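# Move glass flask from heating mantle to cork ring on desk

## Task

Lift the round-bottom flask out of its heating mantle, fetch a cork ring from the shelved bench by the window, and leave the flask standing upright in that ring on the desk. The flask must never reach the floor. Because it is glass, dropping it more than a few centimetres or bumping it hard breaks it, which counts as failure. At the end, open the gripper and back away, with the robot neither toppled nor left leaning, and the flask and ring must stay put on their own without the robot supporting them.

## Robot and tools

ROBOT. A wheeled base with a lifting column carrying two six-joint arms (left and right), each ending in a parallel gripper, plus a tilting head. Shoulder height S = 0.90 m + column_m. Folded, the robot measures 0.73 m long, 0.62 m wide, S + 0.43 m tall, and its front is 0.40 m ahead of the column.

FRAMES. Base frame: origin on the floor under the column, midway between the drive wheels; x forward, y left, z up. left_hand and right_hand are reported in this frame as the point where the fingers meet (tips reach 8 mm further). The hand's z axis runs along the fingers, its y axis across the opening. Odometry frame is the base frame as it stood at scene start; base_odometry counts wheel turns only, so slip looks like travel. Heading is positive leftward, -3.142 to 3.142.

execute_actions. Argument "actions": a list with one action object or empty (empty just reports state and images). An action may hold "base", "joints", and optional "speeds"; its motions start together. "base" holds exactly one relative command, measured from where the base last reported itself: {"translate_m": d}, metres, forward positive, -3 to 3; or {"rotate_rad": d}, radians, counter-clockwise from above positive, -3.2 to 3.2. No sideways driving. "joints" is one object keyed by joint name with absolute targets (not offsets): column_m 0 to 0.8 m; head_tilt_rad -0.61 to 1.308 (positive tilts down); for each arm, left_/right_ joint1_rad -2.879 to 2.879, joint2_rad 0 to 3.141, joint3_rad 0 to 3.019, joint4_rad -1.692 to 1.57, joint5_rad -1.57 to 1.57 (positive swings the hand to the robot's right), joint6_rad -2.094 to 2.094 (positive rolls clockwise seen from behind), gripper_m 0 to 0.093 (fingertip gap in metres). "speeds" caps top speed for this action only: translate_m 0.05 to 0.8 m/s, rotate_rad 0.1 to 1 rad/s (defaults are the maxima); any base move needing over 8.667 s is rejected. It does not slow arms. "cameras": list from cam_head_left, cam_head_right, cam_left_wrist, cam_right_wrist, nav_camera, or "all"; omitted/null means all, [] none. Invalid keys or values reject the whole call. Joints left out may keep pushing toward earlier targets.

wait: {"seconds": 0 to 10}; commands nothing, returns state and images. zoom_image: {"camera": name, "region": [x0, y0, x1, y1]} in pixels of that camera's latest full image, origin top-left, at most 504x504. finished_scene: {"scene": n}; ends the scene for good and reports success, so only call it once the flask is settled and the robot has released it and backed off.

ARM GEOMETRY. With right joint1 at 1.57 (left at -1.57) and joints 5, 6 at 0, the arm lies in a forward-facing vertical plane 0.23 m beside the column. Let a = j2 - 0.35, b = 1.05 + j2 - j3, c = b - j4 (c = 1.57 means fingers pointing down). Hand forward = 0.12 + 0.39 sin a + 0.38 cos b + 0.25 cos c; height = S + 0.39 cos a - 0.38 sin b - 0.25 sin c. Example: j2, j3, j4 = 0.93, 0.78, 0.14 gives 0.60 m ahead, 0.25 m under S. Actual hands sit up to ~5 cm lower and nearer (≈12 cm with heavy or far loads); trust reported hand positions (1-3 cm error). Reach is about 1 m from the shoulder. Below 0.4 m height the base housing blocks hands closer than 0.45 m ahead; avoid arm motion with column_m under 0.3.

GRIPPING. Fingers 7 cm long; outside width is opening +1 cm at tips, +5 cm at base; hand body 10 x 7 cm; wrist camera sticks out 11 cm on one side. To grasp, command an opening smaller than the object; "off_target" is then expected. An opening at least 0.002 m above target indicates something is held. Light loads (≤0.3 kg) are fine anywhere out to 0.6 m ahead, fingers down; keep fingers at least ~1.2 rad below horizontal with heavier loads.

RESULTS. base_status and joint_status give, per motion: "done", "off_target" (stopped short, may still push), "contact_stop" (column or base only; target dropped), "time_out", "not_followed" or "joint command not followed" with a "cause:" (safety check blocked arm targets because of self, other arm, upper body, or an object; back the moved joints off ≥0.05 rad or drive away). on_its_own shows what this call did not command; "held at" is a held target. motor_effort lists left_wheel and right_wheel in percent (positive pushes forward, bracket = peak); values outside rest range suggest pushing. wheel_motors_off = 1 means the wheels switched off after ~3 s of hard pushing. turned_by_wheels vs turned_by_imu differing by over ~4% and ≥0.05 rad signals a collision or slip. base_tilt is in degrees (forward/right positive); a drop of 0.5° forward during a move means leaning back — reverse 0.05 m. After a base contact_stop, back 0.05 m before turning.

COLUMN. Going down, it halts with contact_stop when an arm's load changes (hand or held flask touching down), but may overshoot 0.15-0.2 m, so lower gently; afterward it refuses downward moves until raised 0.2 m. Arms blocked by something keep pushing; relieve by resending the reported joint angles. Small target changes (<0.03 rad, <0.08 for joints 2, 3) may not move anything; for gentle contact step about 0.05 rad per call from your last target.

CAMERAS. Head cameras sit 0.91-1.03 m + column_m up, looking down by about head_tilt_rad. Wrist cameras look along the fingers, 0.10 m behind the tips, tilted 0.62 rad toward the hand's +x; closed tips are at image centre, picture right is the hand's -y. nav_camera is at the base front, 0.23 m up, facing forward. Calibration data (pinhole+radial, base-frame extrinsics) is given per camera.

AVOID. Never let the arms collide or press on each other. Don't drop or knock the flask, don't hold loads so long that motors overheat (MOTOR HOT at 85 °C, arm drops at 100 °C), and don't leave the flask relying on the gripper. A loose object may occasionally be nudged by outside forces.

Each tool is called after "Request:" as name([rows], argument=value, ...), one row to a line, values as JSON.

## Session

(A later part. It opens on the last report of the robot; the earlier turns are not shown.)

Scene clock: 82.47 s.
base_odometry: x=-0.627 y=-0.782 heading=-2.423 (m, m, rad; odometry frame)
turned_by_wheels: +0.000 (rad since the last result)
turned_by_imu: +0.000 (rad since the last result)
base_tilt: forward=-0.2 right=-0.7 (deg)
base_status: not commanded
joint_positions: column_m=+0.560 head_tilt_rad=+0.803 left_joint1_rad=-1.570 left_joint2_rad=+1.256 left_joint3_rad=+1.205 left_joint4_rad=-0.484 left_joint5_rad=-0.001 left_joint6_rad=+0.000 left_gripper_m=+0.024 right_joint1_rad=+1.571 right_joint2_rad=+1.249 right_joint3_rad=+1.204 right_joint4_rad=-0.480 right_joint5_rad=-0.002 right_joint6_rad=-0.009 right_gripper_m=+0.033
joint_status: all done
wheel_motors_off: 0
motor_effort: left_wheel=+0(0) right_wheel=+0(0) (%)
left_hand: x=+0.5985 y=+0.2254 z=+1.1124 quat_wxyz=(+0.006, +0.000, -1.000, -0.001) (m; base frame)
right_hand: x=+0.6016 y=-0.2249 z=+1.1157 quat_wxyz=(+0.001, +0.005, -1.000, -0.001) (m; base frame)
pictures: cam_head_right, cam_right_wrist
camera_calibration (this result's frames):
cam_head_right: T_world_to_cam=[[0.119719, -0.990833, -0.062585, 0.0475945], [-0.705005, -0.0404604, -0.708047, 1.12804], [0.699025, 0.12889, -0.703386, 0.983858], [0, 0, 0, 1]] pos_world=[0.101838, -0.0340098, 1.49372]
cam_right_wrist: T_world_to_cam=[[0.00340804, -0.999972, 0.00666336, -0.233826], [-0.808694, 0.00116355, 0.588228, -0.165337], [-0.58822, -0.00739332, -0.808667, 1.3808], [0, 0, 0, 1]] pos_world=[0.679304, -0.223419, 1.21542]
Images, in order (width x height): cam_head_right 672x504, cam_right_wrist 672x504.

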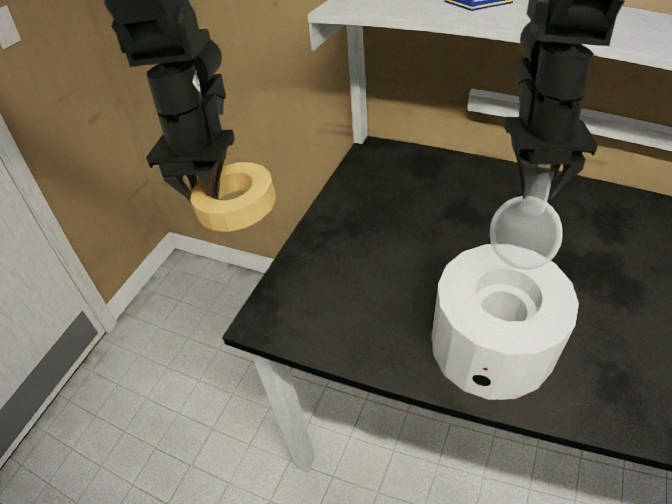

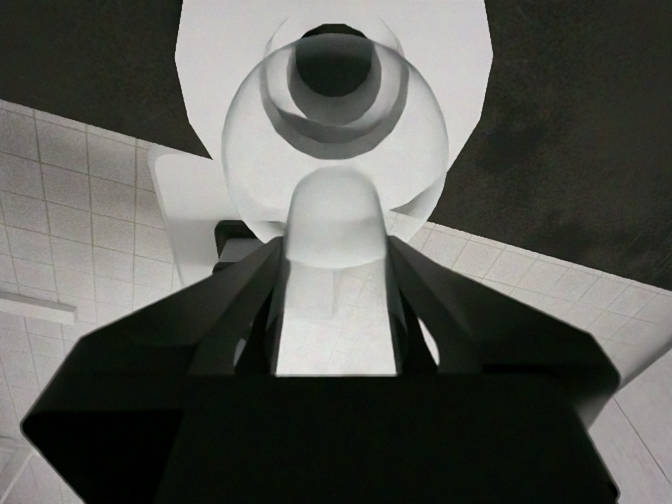

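Request:
execute_actions([
  {"base":{"translate_m":-1.4},"joints":{"column_m":0.74,"head_tilt_rad":0.6},"speeds":{"translate_m":0.6}},
], cameras=[])

Request:
execute_actions([
  {"base":{"rotate_rad":1.25},"joints":{"left_joint2_rad":1.8,"left_joint3_rad":1.53,"left_joint4_rad":-0.25},"speeds":{"rotate_rad":0.7}},
], cameras=["cam_head_right","nav_camera"])

Scene clock: 97.23 s.
base_odometry: x=+0.427 y=+0.140 heading=-2.423 (m, m, rad; odometry frame)
turned_by_wheels: +0.000 (rad since the last result)
turned_by_imu: -0.001 (rad since the last result)
base_tilt: forward=-0.2 right=-0.8 (deg)
base_status: done
joint_positions: column_m=+0.740 head_tilt_rad=+0.617 left_joint1_rad=-1.570 left_joint2_rad=+1.256 left_joint3_rad=+1.204 left_joint4_rad=-0.484 left_joint5_rad=-0.001 left_joint6_rad=+0.000 left_gripper_m=+0.024 right_joint1_rad=+1.571 right_joint2_rad=+1.249 right_joint3_rad=+1.200 right_joint4_rad=-0.480 right_joint5_rad=-0.002 right_joint6_rad=-0.009 right_gripper_m=+0.033
joint_status: all done
wheel_motors_off: 0
motor_effort: left_wheel=+0(45) right_wheel=+1(53) (%)
left_hand: x=+0.5980 y=+0.2254 z=+1.2922 quat_wxyz=(+0.006, +0.000, -1.000, -0.001) (m; base frame)
right_hand: x=+0.5992 y=-0.2249 z=+1.2948 quat_wxyz=(+0.003, +0.005, -1.000, -0.001) (m; base frame)
pictures: none
No camera images: the call's "cameras" was empty. Leave "cameras" out to get every camera's image.

Scene clock: 100.03 s.
base_odometry: x=+0.427 y=+0.140 heading=-1.173 (m, m, rad; odometry frame)
turned_by_wheels: +1.249 (rad since the last result)
turned_by_imu: +1.250 (rad since the last result)
base_tilt: forward=-0.2 right=-0.7 (deg)
base_status: done
joint_positions: column_m=+0.740 head_tilt_rad=+0.617 left_joint1_rad=-1.565 left_joint2_rad=+1.816 left_joint3_rad=+1.522 left_joint4_rad=-0.247 left_joint5_rad=-0.001 left_joint6_rad=+0.000 left_gripper_m=+0.024 right_joint1_rad=+1.571 right_joint2_rad=+1.249 right_joint3_rad=+1.200 right_joint4_rad=-0.480 right_joint5_rad=-0.001 right_joint6_rad=-0.009 right_gripper_m=+0.033
joint_status: all done
wheel_motors_off: 0
motor_effort: left_wheel=-3(37) right_wheel=+1(48) (%)
left_hand: x=+0.5896 y=+0.2288 z=+1.0632 quat_wxyz=(+0.008, +0.002, -1.000, -0.003) (m; base frame)
right_hand: x=+0.5992 y=-0.2252 z=+1.2948 quat_wxyz=(+0.003, +0.005, -1.000, -0.001) (m; base frame)
pictures: cam_head_right, nav_camera
camera_calibration (this result's frames):
cam_head_right: T_world_to_cam=[[0.129208, -0.990833, -0.0394327, 0.0184253], [-0.562333, -0.0404604, -0.82592, 1.45178], [0.816754, 0.12889, -0.562406, 0.861246], [0, 0, 0, 1]] pos_world=[0.110576, -0.0340098, 1.68415]
Images, in order (width x height): cam_head_right 672x504, nav_camera 672x504.

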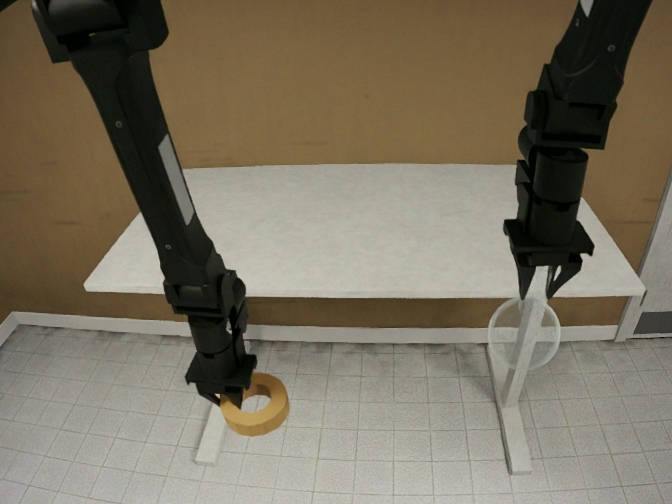

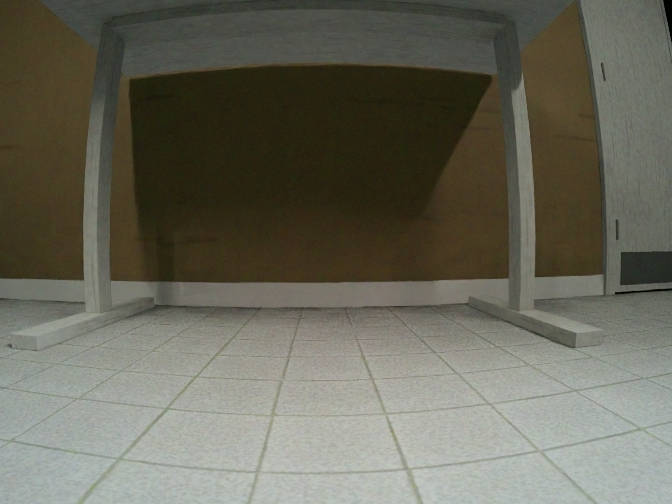

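Request:
execute_actions([
  {"base":{"translate_m":0.65},"joints":{"column_m":0.69,"head_tilt_rad":0.95},"speeds":{"translate_m":0.5}},
], cameras=["cam_head_left"])

Request:
execute_actions([
  {"joints":{"column_m":0.655}},
], cameras=["cam_head_left","cam_left_wrist"])

Scene clock: 111.50 s.
base_odometry: x=+0.678 y=-0.459 heading=-1.173 (m, m, rad; odometry frame)
turned_by_wheels: +0.000 (rad since the last result)
turned_by_imu: +0.001 (rad since the last result)
base_tilt: forward=-0.2 right=-0.7 (deg)
base_status: done
joint_positions: column_m=+0.690 head_tilt_rad=+0.951 left_joint1_rad=-1.565 left_joint2_rad=+1.815 left_joint3_rad=+1.524 left_joint4_rad=-0.247 left_joint5_rad=-0.001 left_joint6_rad=+0.000 left_gripper_m=+0.024 right_joint1_rad=+1.571 right_joint2_rad=+1.250 right_joint3_rad=+1.200 right_joint4_rad=-0.480 right_joint5_rad=-0.001 right_joint6_rad=-0.009 right_gripper_m=+0.033
joint_status: all done
wheel_motors_off: 0
motor_effort: left_wheel=+0(48) right_wheel=-1(51) (%)
left_hand: x=+0.5915 y=+0.2288 z=+1.0141 quat_wxyz=(+0.007, +0.002, -1.000, -0.003) (m; base frame)
right_hand: x=+0.5988 y=-0.2252 z=+1.2445 quat_wxyz=(+0.003, +0.005, -1.000, -0.001) (m; base frame)
pictures: cam_head_left
camera_calibration (this result's frames):
cam_head_left: T_world_to_cam=[[0.106102, -0.991551, -0.0746295, 0.160411], [-0.806066, -0.0418215, -0.590347, 1.02937], [0.582238, 0.122793, -0.803692, 1.24628], [0, 0, 0, 1]] pos_world=[0.0870851, 0.0490703, 1.62128]
Images, in order (width x height): cam_head_left 672x504.

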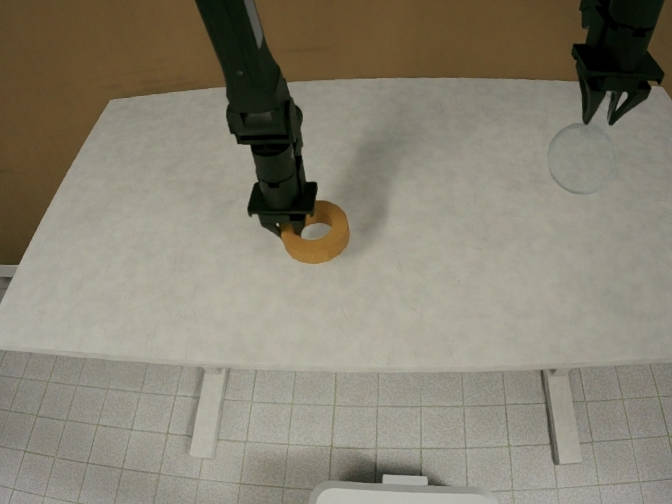

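Scene clock: 112.53 s.
base_odometry: x=+0.678 y=-0.459 heading=-1.173 (m, m, rad; odometry frame)
turned_by_wheels: +0.000 (rad since the last result)
turned_by_imu: +0.000 (rad since the last result)
base_tilt: forward=-0.4 right=-0.8 (deg)
base_status: not commanded
joint_positions: column_m=+0.655 head_tilt_rad=+0.951 left_joint1_rad=-1.565 left_joint2_rad=+1.815 left_joint3_rad=+1.524 left_joint4_rad=-0.247 left_joint5_rad=-0.001 left_joint6_rad=+0.000 left_gripper_m=+0.024 right_joint1_rad=+1.571 right_joint2_rad=+1.250 right_joint3_rad=+1.200 right_joint4_rad=-0.480 right_joint5_rad=-0.001 right_joint6_rad=-0.009 right_gripper_m=+0.033
joint_status: all done
wheel_motors_off: 0
motor_effort: left_wheel=+2(1) right_wheel=-1(1) (%)
left_hand: x=+0.5915 y=+0.2288 z=+0.9790 quat_wxyz=(+0.007, +0.002, -1.000, -0.003) (m; base frame)
right_hand: x=+0.5988 y=-0.2252 z=+1.2095 quat_wxyz=(+0.003, +0.005, -1.000, -0.001) (m; base frame)
pictures: cam_head_left, cam_left_wrist
camera_calibration (this result's frames):
cam_head_left: T_world_to_cam=[[0.106102, -0.991551, -0.0746295, 0.157798], [-0.806066, -0.0418215, -0.590347, 1.00869], [0.582237, 0.122793, -0.803692, 1.21814], [0, 0, 0, 1]] pos_world=[0.0870851, 0.0490703, 1.58626]
cam_left_wrist: T_world_to_cam=[[-0.0118531, -0.999903, -0.00731101, 0.244901], [-0.803825, 0.00517941, 0.594843, -0.100941], [-0.594747, 0.0129275, -0.803809, 1.25893], [0, 0, 0, 1]] pos_world=[0.670506, 0.229125, 1.07377]
Images, in order (width x height): cam_head_left 672x504, cam_left_wrist 672x504.

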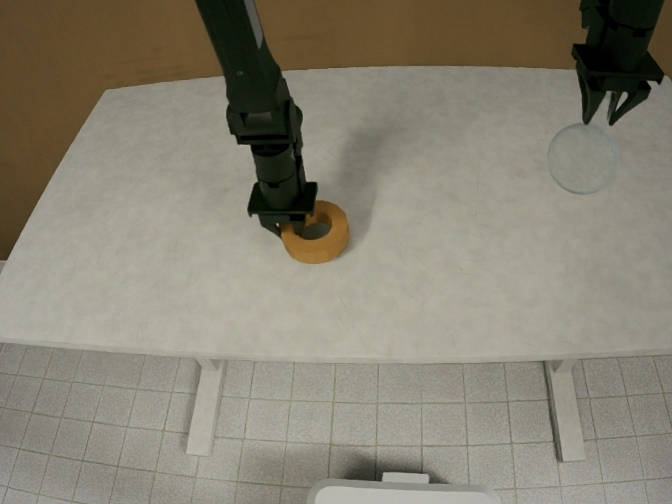

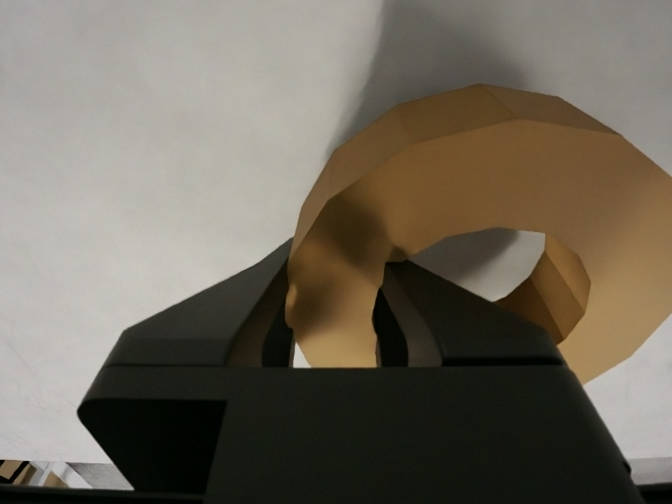

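Request:
execute_actions([
  {"joints":{"column_m":0.641}},
], cameras=["cam_left_wrist"])

Scene clock: 115.63 s.
base_odometry: x=+0.678 y=-0.459 heading=-1.173 (m, m, rad; odometry frame)
turned_by_wheels: +0.000 (rad since the last result)
turned_by_imu: +0.000 (rad since the last result)
base_tilt: forward=-0.2 right=-0.7 (deg)
base_status: not commanded
joint_positions: column_m=+0.641 head_tilt_rad=+0.951 left_joint1_rad=-1.565 left_joint2_rad=+1.811 left_joint3_rad=+1.524 left_joint4_rad=-0.248 left_joint5_rad=-0.001 left_joint6_rad=+0.000 left_gripper_m=+0.024 right_joint1_rad=+1.571 right_joint2_rad=+1.250 right_joint3_rad=+1.200 right_joint4_rad=-0.480 right_joint5_rad=-0.001 right_joint6_rad=-0.009 right_gripper_m=+0.033
joint_status: all done
wheel_motors_off: 0
motor_effort: left_wheel=+1(2) right_wheel=-1(1) (%)
left_hand: x=+0.5929 y=+0.2288 z=+0.9666 quat_wxyz=(+0.006, +0.002, -1.000, -0.003) (m; base frame)
right_hand: x=+0.5986 y=-0.2252 z=+1.1953 quat_wxyz=(+0.003, +0.005, -1.000, -0.001) (m; base frame)
pictures: cam_left_wrist
camera_calibration (this result's frames):
cam_left_wrist: T_world_to_cam=[[-0.011848, -0.999903, -0.00733876, 0.244848], [-0.804958, 0.00518351, 0.593309, -0.0902315], [-0.593213, 0.0129369, -0.804942, 1.25001], [0, 0, 0, 1]] pos_world=[0.671791, 0.229121, 1.06152]
Images, in order (width x height): cam_left_wrist 672x504.

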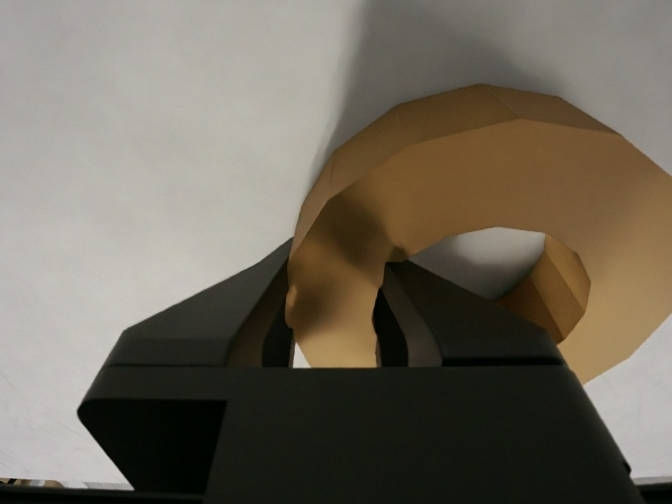

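Request:
execute_actions([
  {"joints":{"left_gripper_m":0.05}},
], cameras=[])

Request:
execute_actions([
  {"joints":{"column_m":0.69}},
], cameras=[])

Request:
execute_actions([
  {"base":{"rotate_rad":0.684},"joints":{"left_joint2_rad":0.9,"left_joint3_rad":0.7,"left_joint4_rad":-0.6},"speeds":{"rotate_rad":0.7}},
], cameras=[])

Request:
execute_actions([
  {"base":{"translate_m":-0.035},"joints":{"column_m":0.568}},
], cameras=["cam_head_right","cam_right_wrist"])

Request:
zoom_image(camera="cam_head_right", region=[430,60,630,260])

Scene clock: 125.50 s.
base_odometry: x=+0.678 y=-0.459 heading=-1.173 (m, m, rad; odometry frame)
turned_by_wheels: +0.000 (rad since the last result)
turned_by_imu: +0.000 (rad since the last result)
base_tilt: forward=-0.1 right=-0.7 (deg)
base_status: not commanded
joint_positions: column_m=+0.641 head_tilt_rad=+0.951 left_joint1_rad=-1.565 left_joint2_rad=+1.811 left_joint3_rad=+1.524 left_joint4_rad=-0.248 left_joint5_rad=-0.001 left_joint6_rad=+0.000 left_gripper_m=+0.050 right_joint1_rad=+1.571 right_joint2_rad=+1.250 right_joint3_rad=+1.200 right_joint4_rad=-0.480 right_joint5_rad=-0.001 right_joint6_rad=-0.009 right_gripper_m=+0.033
joint_status: all done
wheel_motors_off: 0
motor_effort: left_wheel=+1(2) right_wheel=-1(1) (%)
left_hand: x=+0.5929 y=+0.2288 z=+0.9666 quat_wxyz=(+0.006, +0.002, -1.000, -0.003) (m; base frame)
right_hand: x=+0.5986 y=-0.2252 z=+1.1953 quat_wxyz=(+0.003, +0.005, -1.000, -0.001) (m; base frame)
pictures: none
No camera images: the call's "cameras" was empty. Leave "cameras" out to get every camera's image.

Scene clock: 126.73 s.
base_odometry: x=+0.678 y=-0.459 heading=-1.173 (m, m, rad; odometry frame)
turned_by_wheels: +0.000 (rad since the last result)
turned_by_imu: +0.000 (rad since the last result)
base_tilt: forward=-0.2 right=-0.8 (deg)
base_status: not commanded
joint_positions: column_m=+0.690 head_tilt_rad=+0.951 left_joint1_rad=-1.565 left_joint2_rad=+1.811 left_joint3_rad=+1.524 left_joint4_rad=-0.248 left_joint5_rad=-0.001 left_joint6_rad=+0.000 left_gripper_m=+0.050 right_joint1_rad=+1.571 right_joint2_rad=+1.250 right_joint3_rad=+1.200 right_joint4_rad=-0.480 right_joint5_rad=-0.001 right_joint6_rad=-0.009 right_gripper_m=+0.033
joint_status: all done
wheel_motors_off: 0
motor_effort: left_wheel=+1(1) right_wheel=-1(2) (%)
left_hand: x=+0.5929 y=+0.2288 z=+1.0155 quat_wxyz=(+0.006, +0.002, -1.000, -0.003) (m; base frame)
right_hand: x=+0.5986 y=-0.2252 z=+1.2442 quat_wxyz=(+0.003, +0.005, -1.000, -0.001) (m; base frame)
pictures: none
No camera images: the call's "cameras" was empty. Leave "cameras" out to get every camera's image.

Scene clock: 128.70 s.
base_odometry: x=+0.678 y=-0.459 heading=-0.489 (m, m, rad; odometry frame)
turned_by_wheels: +0.683 (rad since the last result)
turned_by_imu: +0.681 (rad since the last result)
base_tilt: forward=+0.0 right=-0.7 (deg)
base_status: done
joint_positions: column_m=+0.690 head_tilt_rad=+0.951 left_joint1_rad=-1.572 left_joint2_rad=+0.910 left_joint3_rad=+0.694 left_joint4_rad=-0.591 left_joint5_rad=-0.001 left_joint6_rad=+0.000 left_gripper_m=+0.050 right_joint1_rad=+1.571 right_joint2_rad=+1.250 right_joint3_rad=+1.200 right_joint4_rad=-0.480 right_joint5_rad=-0.001 right_joint6_rad=-0.009 right_gripper_m=+0.033
joint_status: all done
wheel_motors_off: 0
motor_effort: left_wheel=-2(51) right_wheel=+1(43) (%)
left_hand: x=+0.3766 y=+0.2242 z=+1.3173 quat_wxyz=(+0.141, +0.000, -0.990, +0.000) (m; base frame)
right_hand: x=+0.5986 y=-0.2253 z=+1.2442 quat_wxyz=(+0.003, +0.005, -1.000, +0.000) (m; base frame)
pictures: none
No camera images: the call's "cameras" was empty. Leave "cameras" out to get every camera's image.

Scene clock: 130.87 s.
base_odometry: x=+0.648 y=-0.443 heading=-0.489 (m, m, rad; odometry frame)
turned_by_wheels: +0.000 (rad since the last result)
turned_by_imu: +0.000 (rad since the last result)
base_tilt: forward=-0.1 right=-0.7 (deg)
base_status: done
joint_positions: column_m=+0.568 head_tilt_rad=+0.952 left_joint1_rad=-1.572 left_joint2_rad=+0.908 left_joint3_rad=+0.693 left_joint4_rad=-0.592 left_joint5_rad=-0.001 left_joint6_rad=+0.000 left_gripper_m=+0.050 right_joint1_rad=+1.571 right_joint2_rad=+1.253 right_joint3_rad=+1.196 right_joint4_rad=-0.480 right_joint5_rad=-0.001 right_joint6_rad=-0.009 right_gripper_m=+0.033
joint_status: all done
wheel_motors_off: 0
motor_effort: left_wheel=-2(54) right_wheel=-2(39) (%)
left_hand: x=+0.3764 y=+0.2242 z=+1.1959 quat_wxyz=(+0.141, +0.000, -0.990, +0.000) (m; base frame)
right_hand: x=+0.5956 y=-0.2253 z=+1.1206 quat_wxyz=(+0.007, +0.005, -1.000, +0.000) (m; base frame)
pictures: cam_head_right, cam_right_wrist
camera_calibration (this result's frames):
cam_head_right: T_world_to_cam=[[0.109096, -0.990833, -0.0796727, 0.0751889], [-0.802351, -0.0404604, -0.595479, 0.963724], [0.586797, 0.12889, -0.79941, 1.14441], [0, 0, 0, 1]] pos_world=[0.0935085, -0.0340098, 1.49472]
cam_right_wrist: T_world_to_cam=[[0.00331606, -0.999962, 0.00810022, -0.235802], [-0.801681, 0.00218355, 0.597748, -0.187722], [-0.597743, -0.00847596, -0.801643, 1.3788], [0, 0, 0, 1]] pos_world=[0.674457, -0.223697, 1.21943]
Images, in order (width x height): cam_head_right 672x504, cam_right_wrist 672x504.

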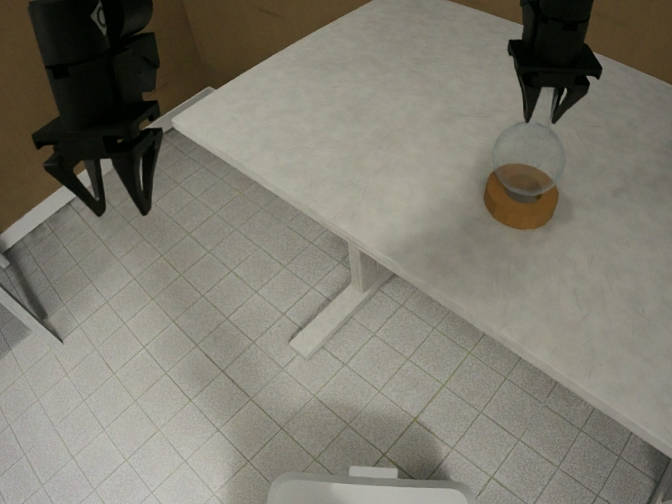

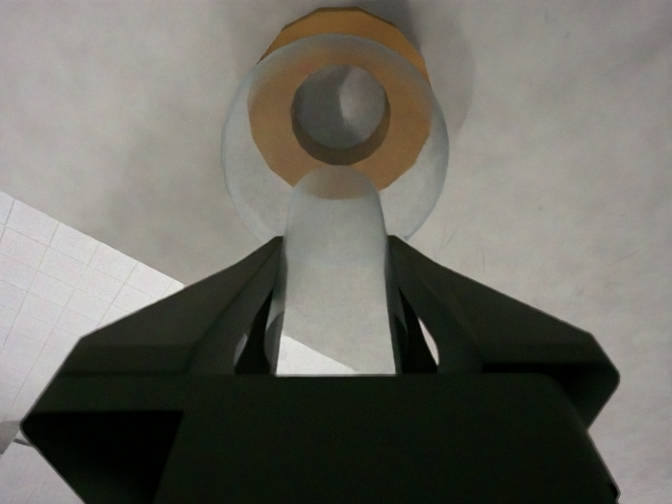

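Region (430, 60, 630, 260) of cam_head_right's 672x504 image, scaled by 2.520, with more detail than that image has.

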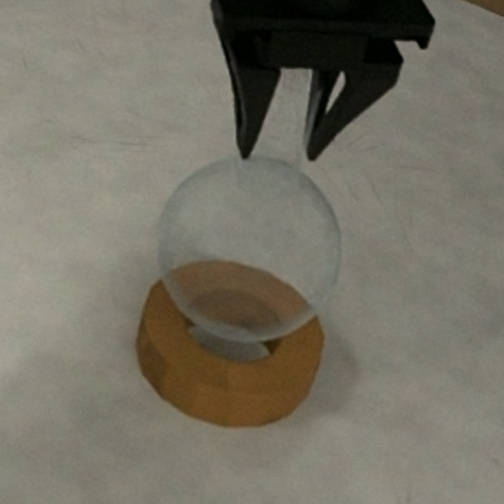

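Request:
execute_actions([
  {"base":{"rotate_rad":-0.006},"joints":{"column_m":0.554}},
], cameras=[])

Request:
execute_actions([
  {"joints":{"column_m":0.547}},
], cameras=["cam_head_right","cam_right_wrist"])

Request:
zoom_image(camera="cam_head_right", region=[430,60,630,260])

Scene clock: 135.57 s.
base_odometry: x=+0.648 y=-0.443 heading=-0.494 (m, m, rad; odometry frame)
turned_by_wheels: -0.005 (rad since the last result)
turned_by_imu: -0.005 (rad since the last result)
base_tilt: forward=-0.1 right=-0.8 (deg)
base_status: done
joint_positions: column_m=+0.554 head_tilt_rad=+0.952 left_joint1_rad=-1.572 left_joint2_rad=+0.908 left_joint3_rad=+0.693 left_joint4_rad=-0.592 left_joint5_rad=-0.001 left_joint6_rad=+0.000 left_gripper_m=+0.050 right_joint1_rad=+1.570 right_joint2_rad=+1.253 right_joint3_rad=+1.196 right_joint4_rad=-0.480 right_joint5_rad=-0.001 right_joint6_rad=-0.009 right_gripper_m=+0.033
joint_status: all done
wheel_motors_off: 0
motor_effort: left_wheel=-1(22) right_wheel=-2(35) (%)
left_hand: x=+0.3764 y=+0.2242 z=+1.1819 quat_wxyz=(+0.141, +0.000, -0.990, +0.000) (m; base frame)
right_hand: x=+0.5955 y=-0.2257 z=+1.1064 quat_wxyz=(+0.007, +0.004, -1.000, +0.000) (m; base frame)
pictures: none
No camera images: the call's "cameras" was empty. Leave "cameras" out to get every camera's image.

Scene clock: 136.20 s.
base_odometry: x=+0.648 y=-0.443 heading=-0.494 (m, m, rad; odometry frame)
turned_by_wheels: +0.000 (rad since the last result)
turned_by_imu: +0.000 (rad since the last result)
base_tilt: forward=-0.3 right=-0.7 (deg)
base_status: not commanded
joint_positions: column_m=+0.547 head_tilt_rad=+0.952 left_joint1_rad=-1.572 left_joint2_rad=+0.908 left_joint3_rad=+0.693 left_joint4_rad=-0.592 left_joint5_rad=-0.001 left_joint6_rad=+0.000 left_gripper_m=+0.050 right_joint1_rad=+1.570 right_joint2_rad=+1.249 right_joint3_rad=+1.197 right_joint4_rad=-0.480 right_joint5_rad=-0.001 right_joint6_rad=-0.009 right_gripper_m=+0.033
joint_status: all done
wheel_motors_off: 0
motor_effort: left_wheel=-1(2) right_wheel=-2(2) (%)
left_hand: x=+0.3764 y=+0.2242 z=+1.1749 quat_wxyz=(+0.141, +0.000, -0.990, +0.000) (m; base frame)
right_hand: x=+0.5972 y=-0.2257 z=+1.1013 quat_wxyz=(+0.004, +0.004, -1.000, +0.000) (m; base frame)
pictures: cam_head_right, cam_right_wrist
camera_calibration (this result's frames):
cam_head_right: T_world_to_cam=[[0.109096, -0.990833, -0.0796728, 0.0735149], [-0.802351, -0.0404604, -0.595479, 0.951212], [0.586797, 0.12889, -0.79941, 1.12761], [0, 0, 0, 1]] pos_world=[0.0935085, -0.0340098, 1.47371]
cam_right_wrist: T_world_to_cam=[[0.00290011, -0.999957, 0.0087745, -0.236572], [-0.804182, 0.00288326, 0.594377, -0.169526], [-0.594377, -0.00878005, -0.804139, 1.36501], [0, 0, 0, 1]] pos_world=[0.675687, -0.224088, 1.2005]
Images, in order (width x height): cam_head_right 672x504, cam_right_wrist 672x504.

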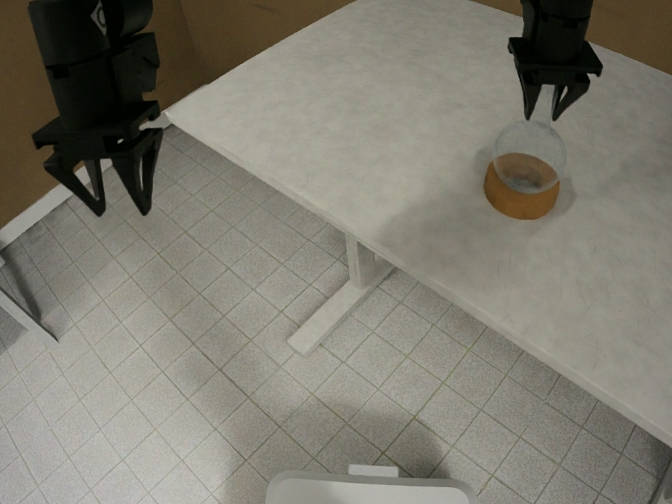

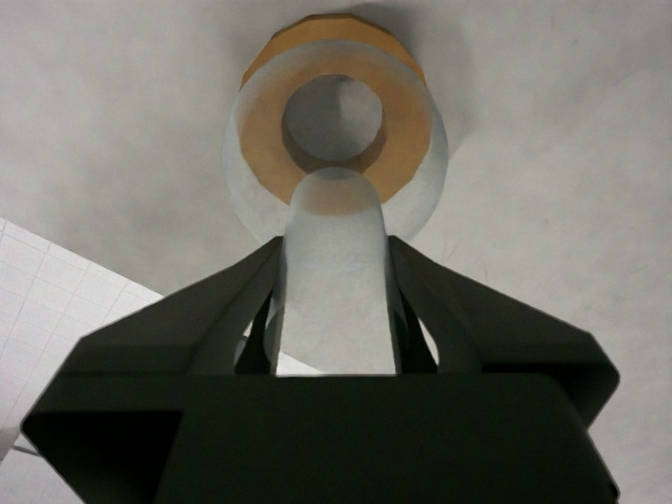

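Region (430, 60, 630, 260) of cam_head_right's 672x504 image, scaled by 2.520, with more detail than that image has.

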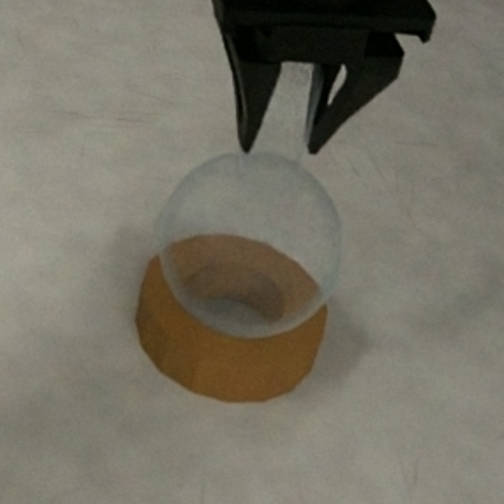

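Request:
execute_actions([
  {"joints":{"right_gripper_m":0.09}},
], cameras=[])

Request:
execute_actions([
  {"joints":{"column_m":0.63}},
], cameras=["cam_right_wrist"])

Request:
execute_actions([
  {"base":{"translate_m":-0.5},"joints":{"head_tilt_rad":0.6}},
], cameras=["cam_head_right"])

Scene clock: 145.93 s.
base_odometry: x=+0.648 y=-0.443 heading=-0.494 (m, m, rad; odometry frame)
turned_by_wheels: +0.000 (rad since the last result)
turned_by_imu: +0.000 (rad since the last result)
base_tilt: forward=+0.0 right=-0.7 (deg)
base_status: not commanded
joint_positions: column_m=+0.547 head_tilt_rad=+0.952 left_joint1_rad=-1.572 left_joint2_rad=+0.908 left_joint3_rad=+0.693 left_joint4_rad=-0.592 left_joint5_rad=-0.001 left_joint6_rad=+0.000 left_gripper_m=+0.050 right_joint1_rad=+1.570 right_joint2_rad=+1.249 right_joint3_rad=+1.197 right_joint4_rad=-0.480 right_joint5_rad=-0.001 right_joint6_rad=-0.009 right_gripper_m=+0.090
joint_status: all done
wheel_motors_off: 0
motor_effort: left_wheel=-2(2) right_wheel=-2(2) (%)
left_hand: x=+0.3764 y=+0.2242 z=+1.1749 quat_wxyz=(+0.141, +0.000, -0.990, +0.000) (m; base frame)
right_hand: x=+0.5972 y=-0.2257 z=+1.1013 quat_wxyz=(+0.004, +0.004, -1.000, +0.000) (m; base frame)
pictures: none
No camera images: the call's "cameras" was empty. Leave "cameras" out to get every camera's image.

Scene clock: 147.60 s.
base_odometry: x=+0.648 y=-0.443 heading=-0.494 (m, m, rad; odometry frame)
turned_by_wheels: +0.000 (rad since the last result)
turned_by_imu: +0.000 (rad since the last result)
base_tilt: forward=-0.3 right=-0.8 (deg)
base_status: not commanded
joint_positions: column_m=+0.630 head_tilt_rad=+0.952 left_joint1_rad=-1.572 left_joint2_rad=+0.908 left_joint3_rad=+0.693 left_joint4_rad=-0.592 left_joint5_rad=-0.001 left_joint6_rad=+0.000 left_gripper_m=+0.050 right_joint1_rad=+1.570 right_joint2_rad=+1.249 right_joint3_rad=+1.197 right_joint4_rad=-0.480 right_joint5_rad=-0.001 right_joint6_rad=-0.009 right_gripper_m=+0.090
joint_status: all done
wheel_motors_off: 0
motor_effort: left_wheel=-2(2) right_wheel=-2(2) (%)
left_hand: x=+0.3764 y=+0.2242 z=+1.2577 quat_wxyz=(+0.141, +0.000, -0.990, +0.000) (m; base frame)
right_hand: x=+0.5972 y=-0.2257 z=+1.1842 quat_wxyz=(+0.004, +0.004, -1.000, +0.000) (m; base frame)
pictures: cam_right_wrist
camera_calibration (this result's frames):
cam_right_wrist: T_world_to_cam=[[0.00290011, -0.999957, 0.0087745, -0.237299], [-0.804182, 0.00288326, 0.594377, -0.218787], [-0.594377, -0.00878005, -0.804139, 1.43166], [0, 0, 0, 1]] pos_world=[0.675687, -0.224088, 1.28337]
Images, in order (width x height): cam_right_wrist 672x504.

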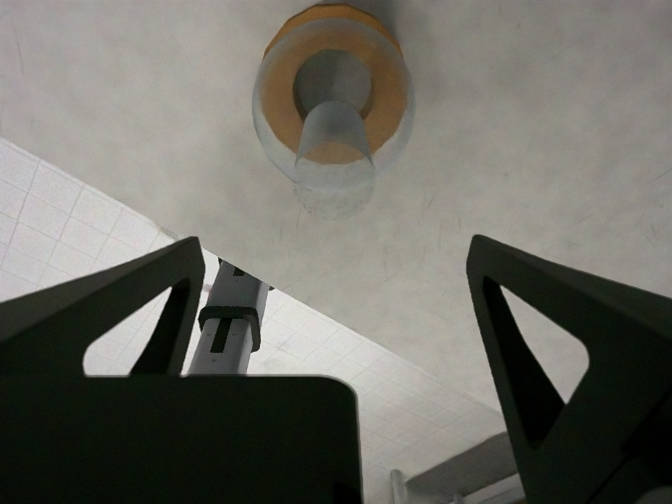

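Scene clock: 150.40 s.
base_odometry: x=+0.208 y=-0.206 heading=-0.494 (m, m, rad; odometry frame)
turned_by_wheels: +0.000 (rad since the last result)
turned_by_imu: +0.000 (rad since the last result)
base_tilt: forward=-0.2 right=-0.8 (deg)
base_status: done
joint_positions: column_m=+0.630 head_tilt_rad=+0.617 left_joint1_rad=-1.572 left_joint2_rad=+0.907 left_joint3_rad=+0.692 left_joint4_rad=-0.592 left_joint5_rad=-0.001 left_joint6_rad=+0.000 left_gripper_m=+0.050 right_joint1_rad=+1.570 right_joint2_rad=+1.249 right_joint3_rad=+1.196 right_joint4_rad=-0.480 right_joint5_rad=-0.001 right_joint6_rad=-0.009 right_gripper_m=+0.090
joint_status: all done
wheel_motors_off: 0
motor_effort: left_wheel=+0(34) right_wheel=+0(50) (%)
left_hand: x=+0.3757 y=+0.2242 z=+1.2580 quat_wxyz=(+0.141, +0.000, -0.990, +0.000) (m; base frame)
right_hand: x=+0.5970 y=-0.2257 z=+1.1842 quat_wxyz=(+0.005, +0.004, -1.000, +0.000) (m; base frame)
pictures: cam_head_right
camera_calibration (this result's frames):
cam_head_right: T_world_to_cam=[[0.129208, -0.990833, -0.0394314, 0.014086], [-0.562325, -0.0404604, -0.825926, 1.36094], [0.816759, 0.12889, -0.562398, 0.799375], [0, 0, 0, 1]] pos_world=[0.110576, -0.0340098, 1.57416]
Images, in order (width x height): cam_head_right 672x504.

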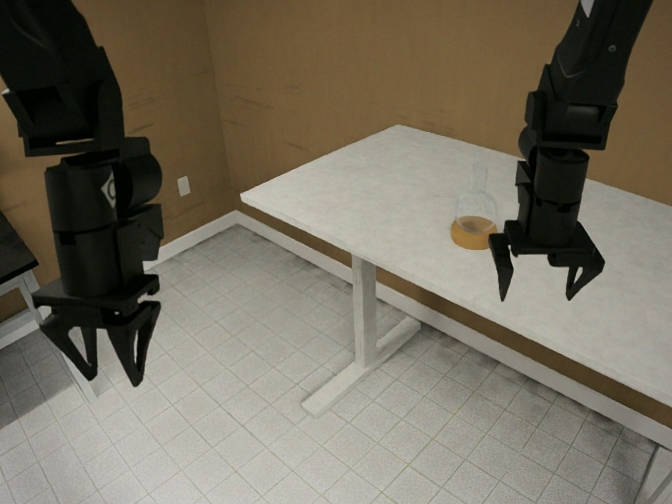

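Request:
finished_scene(scene=2)

The scene is finished: the task was done.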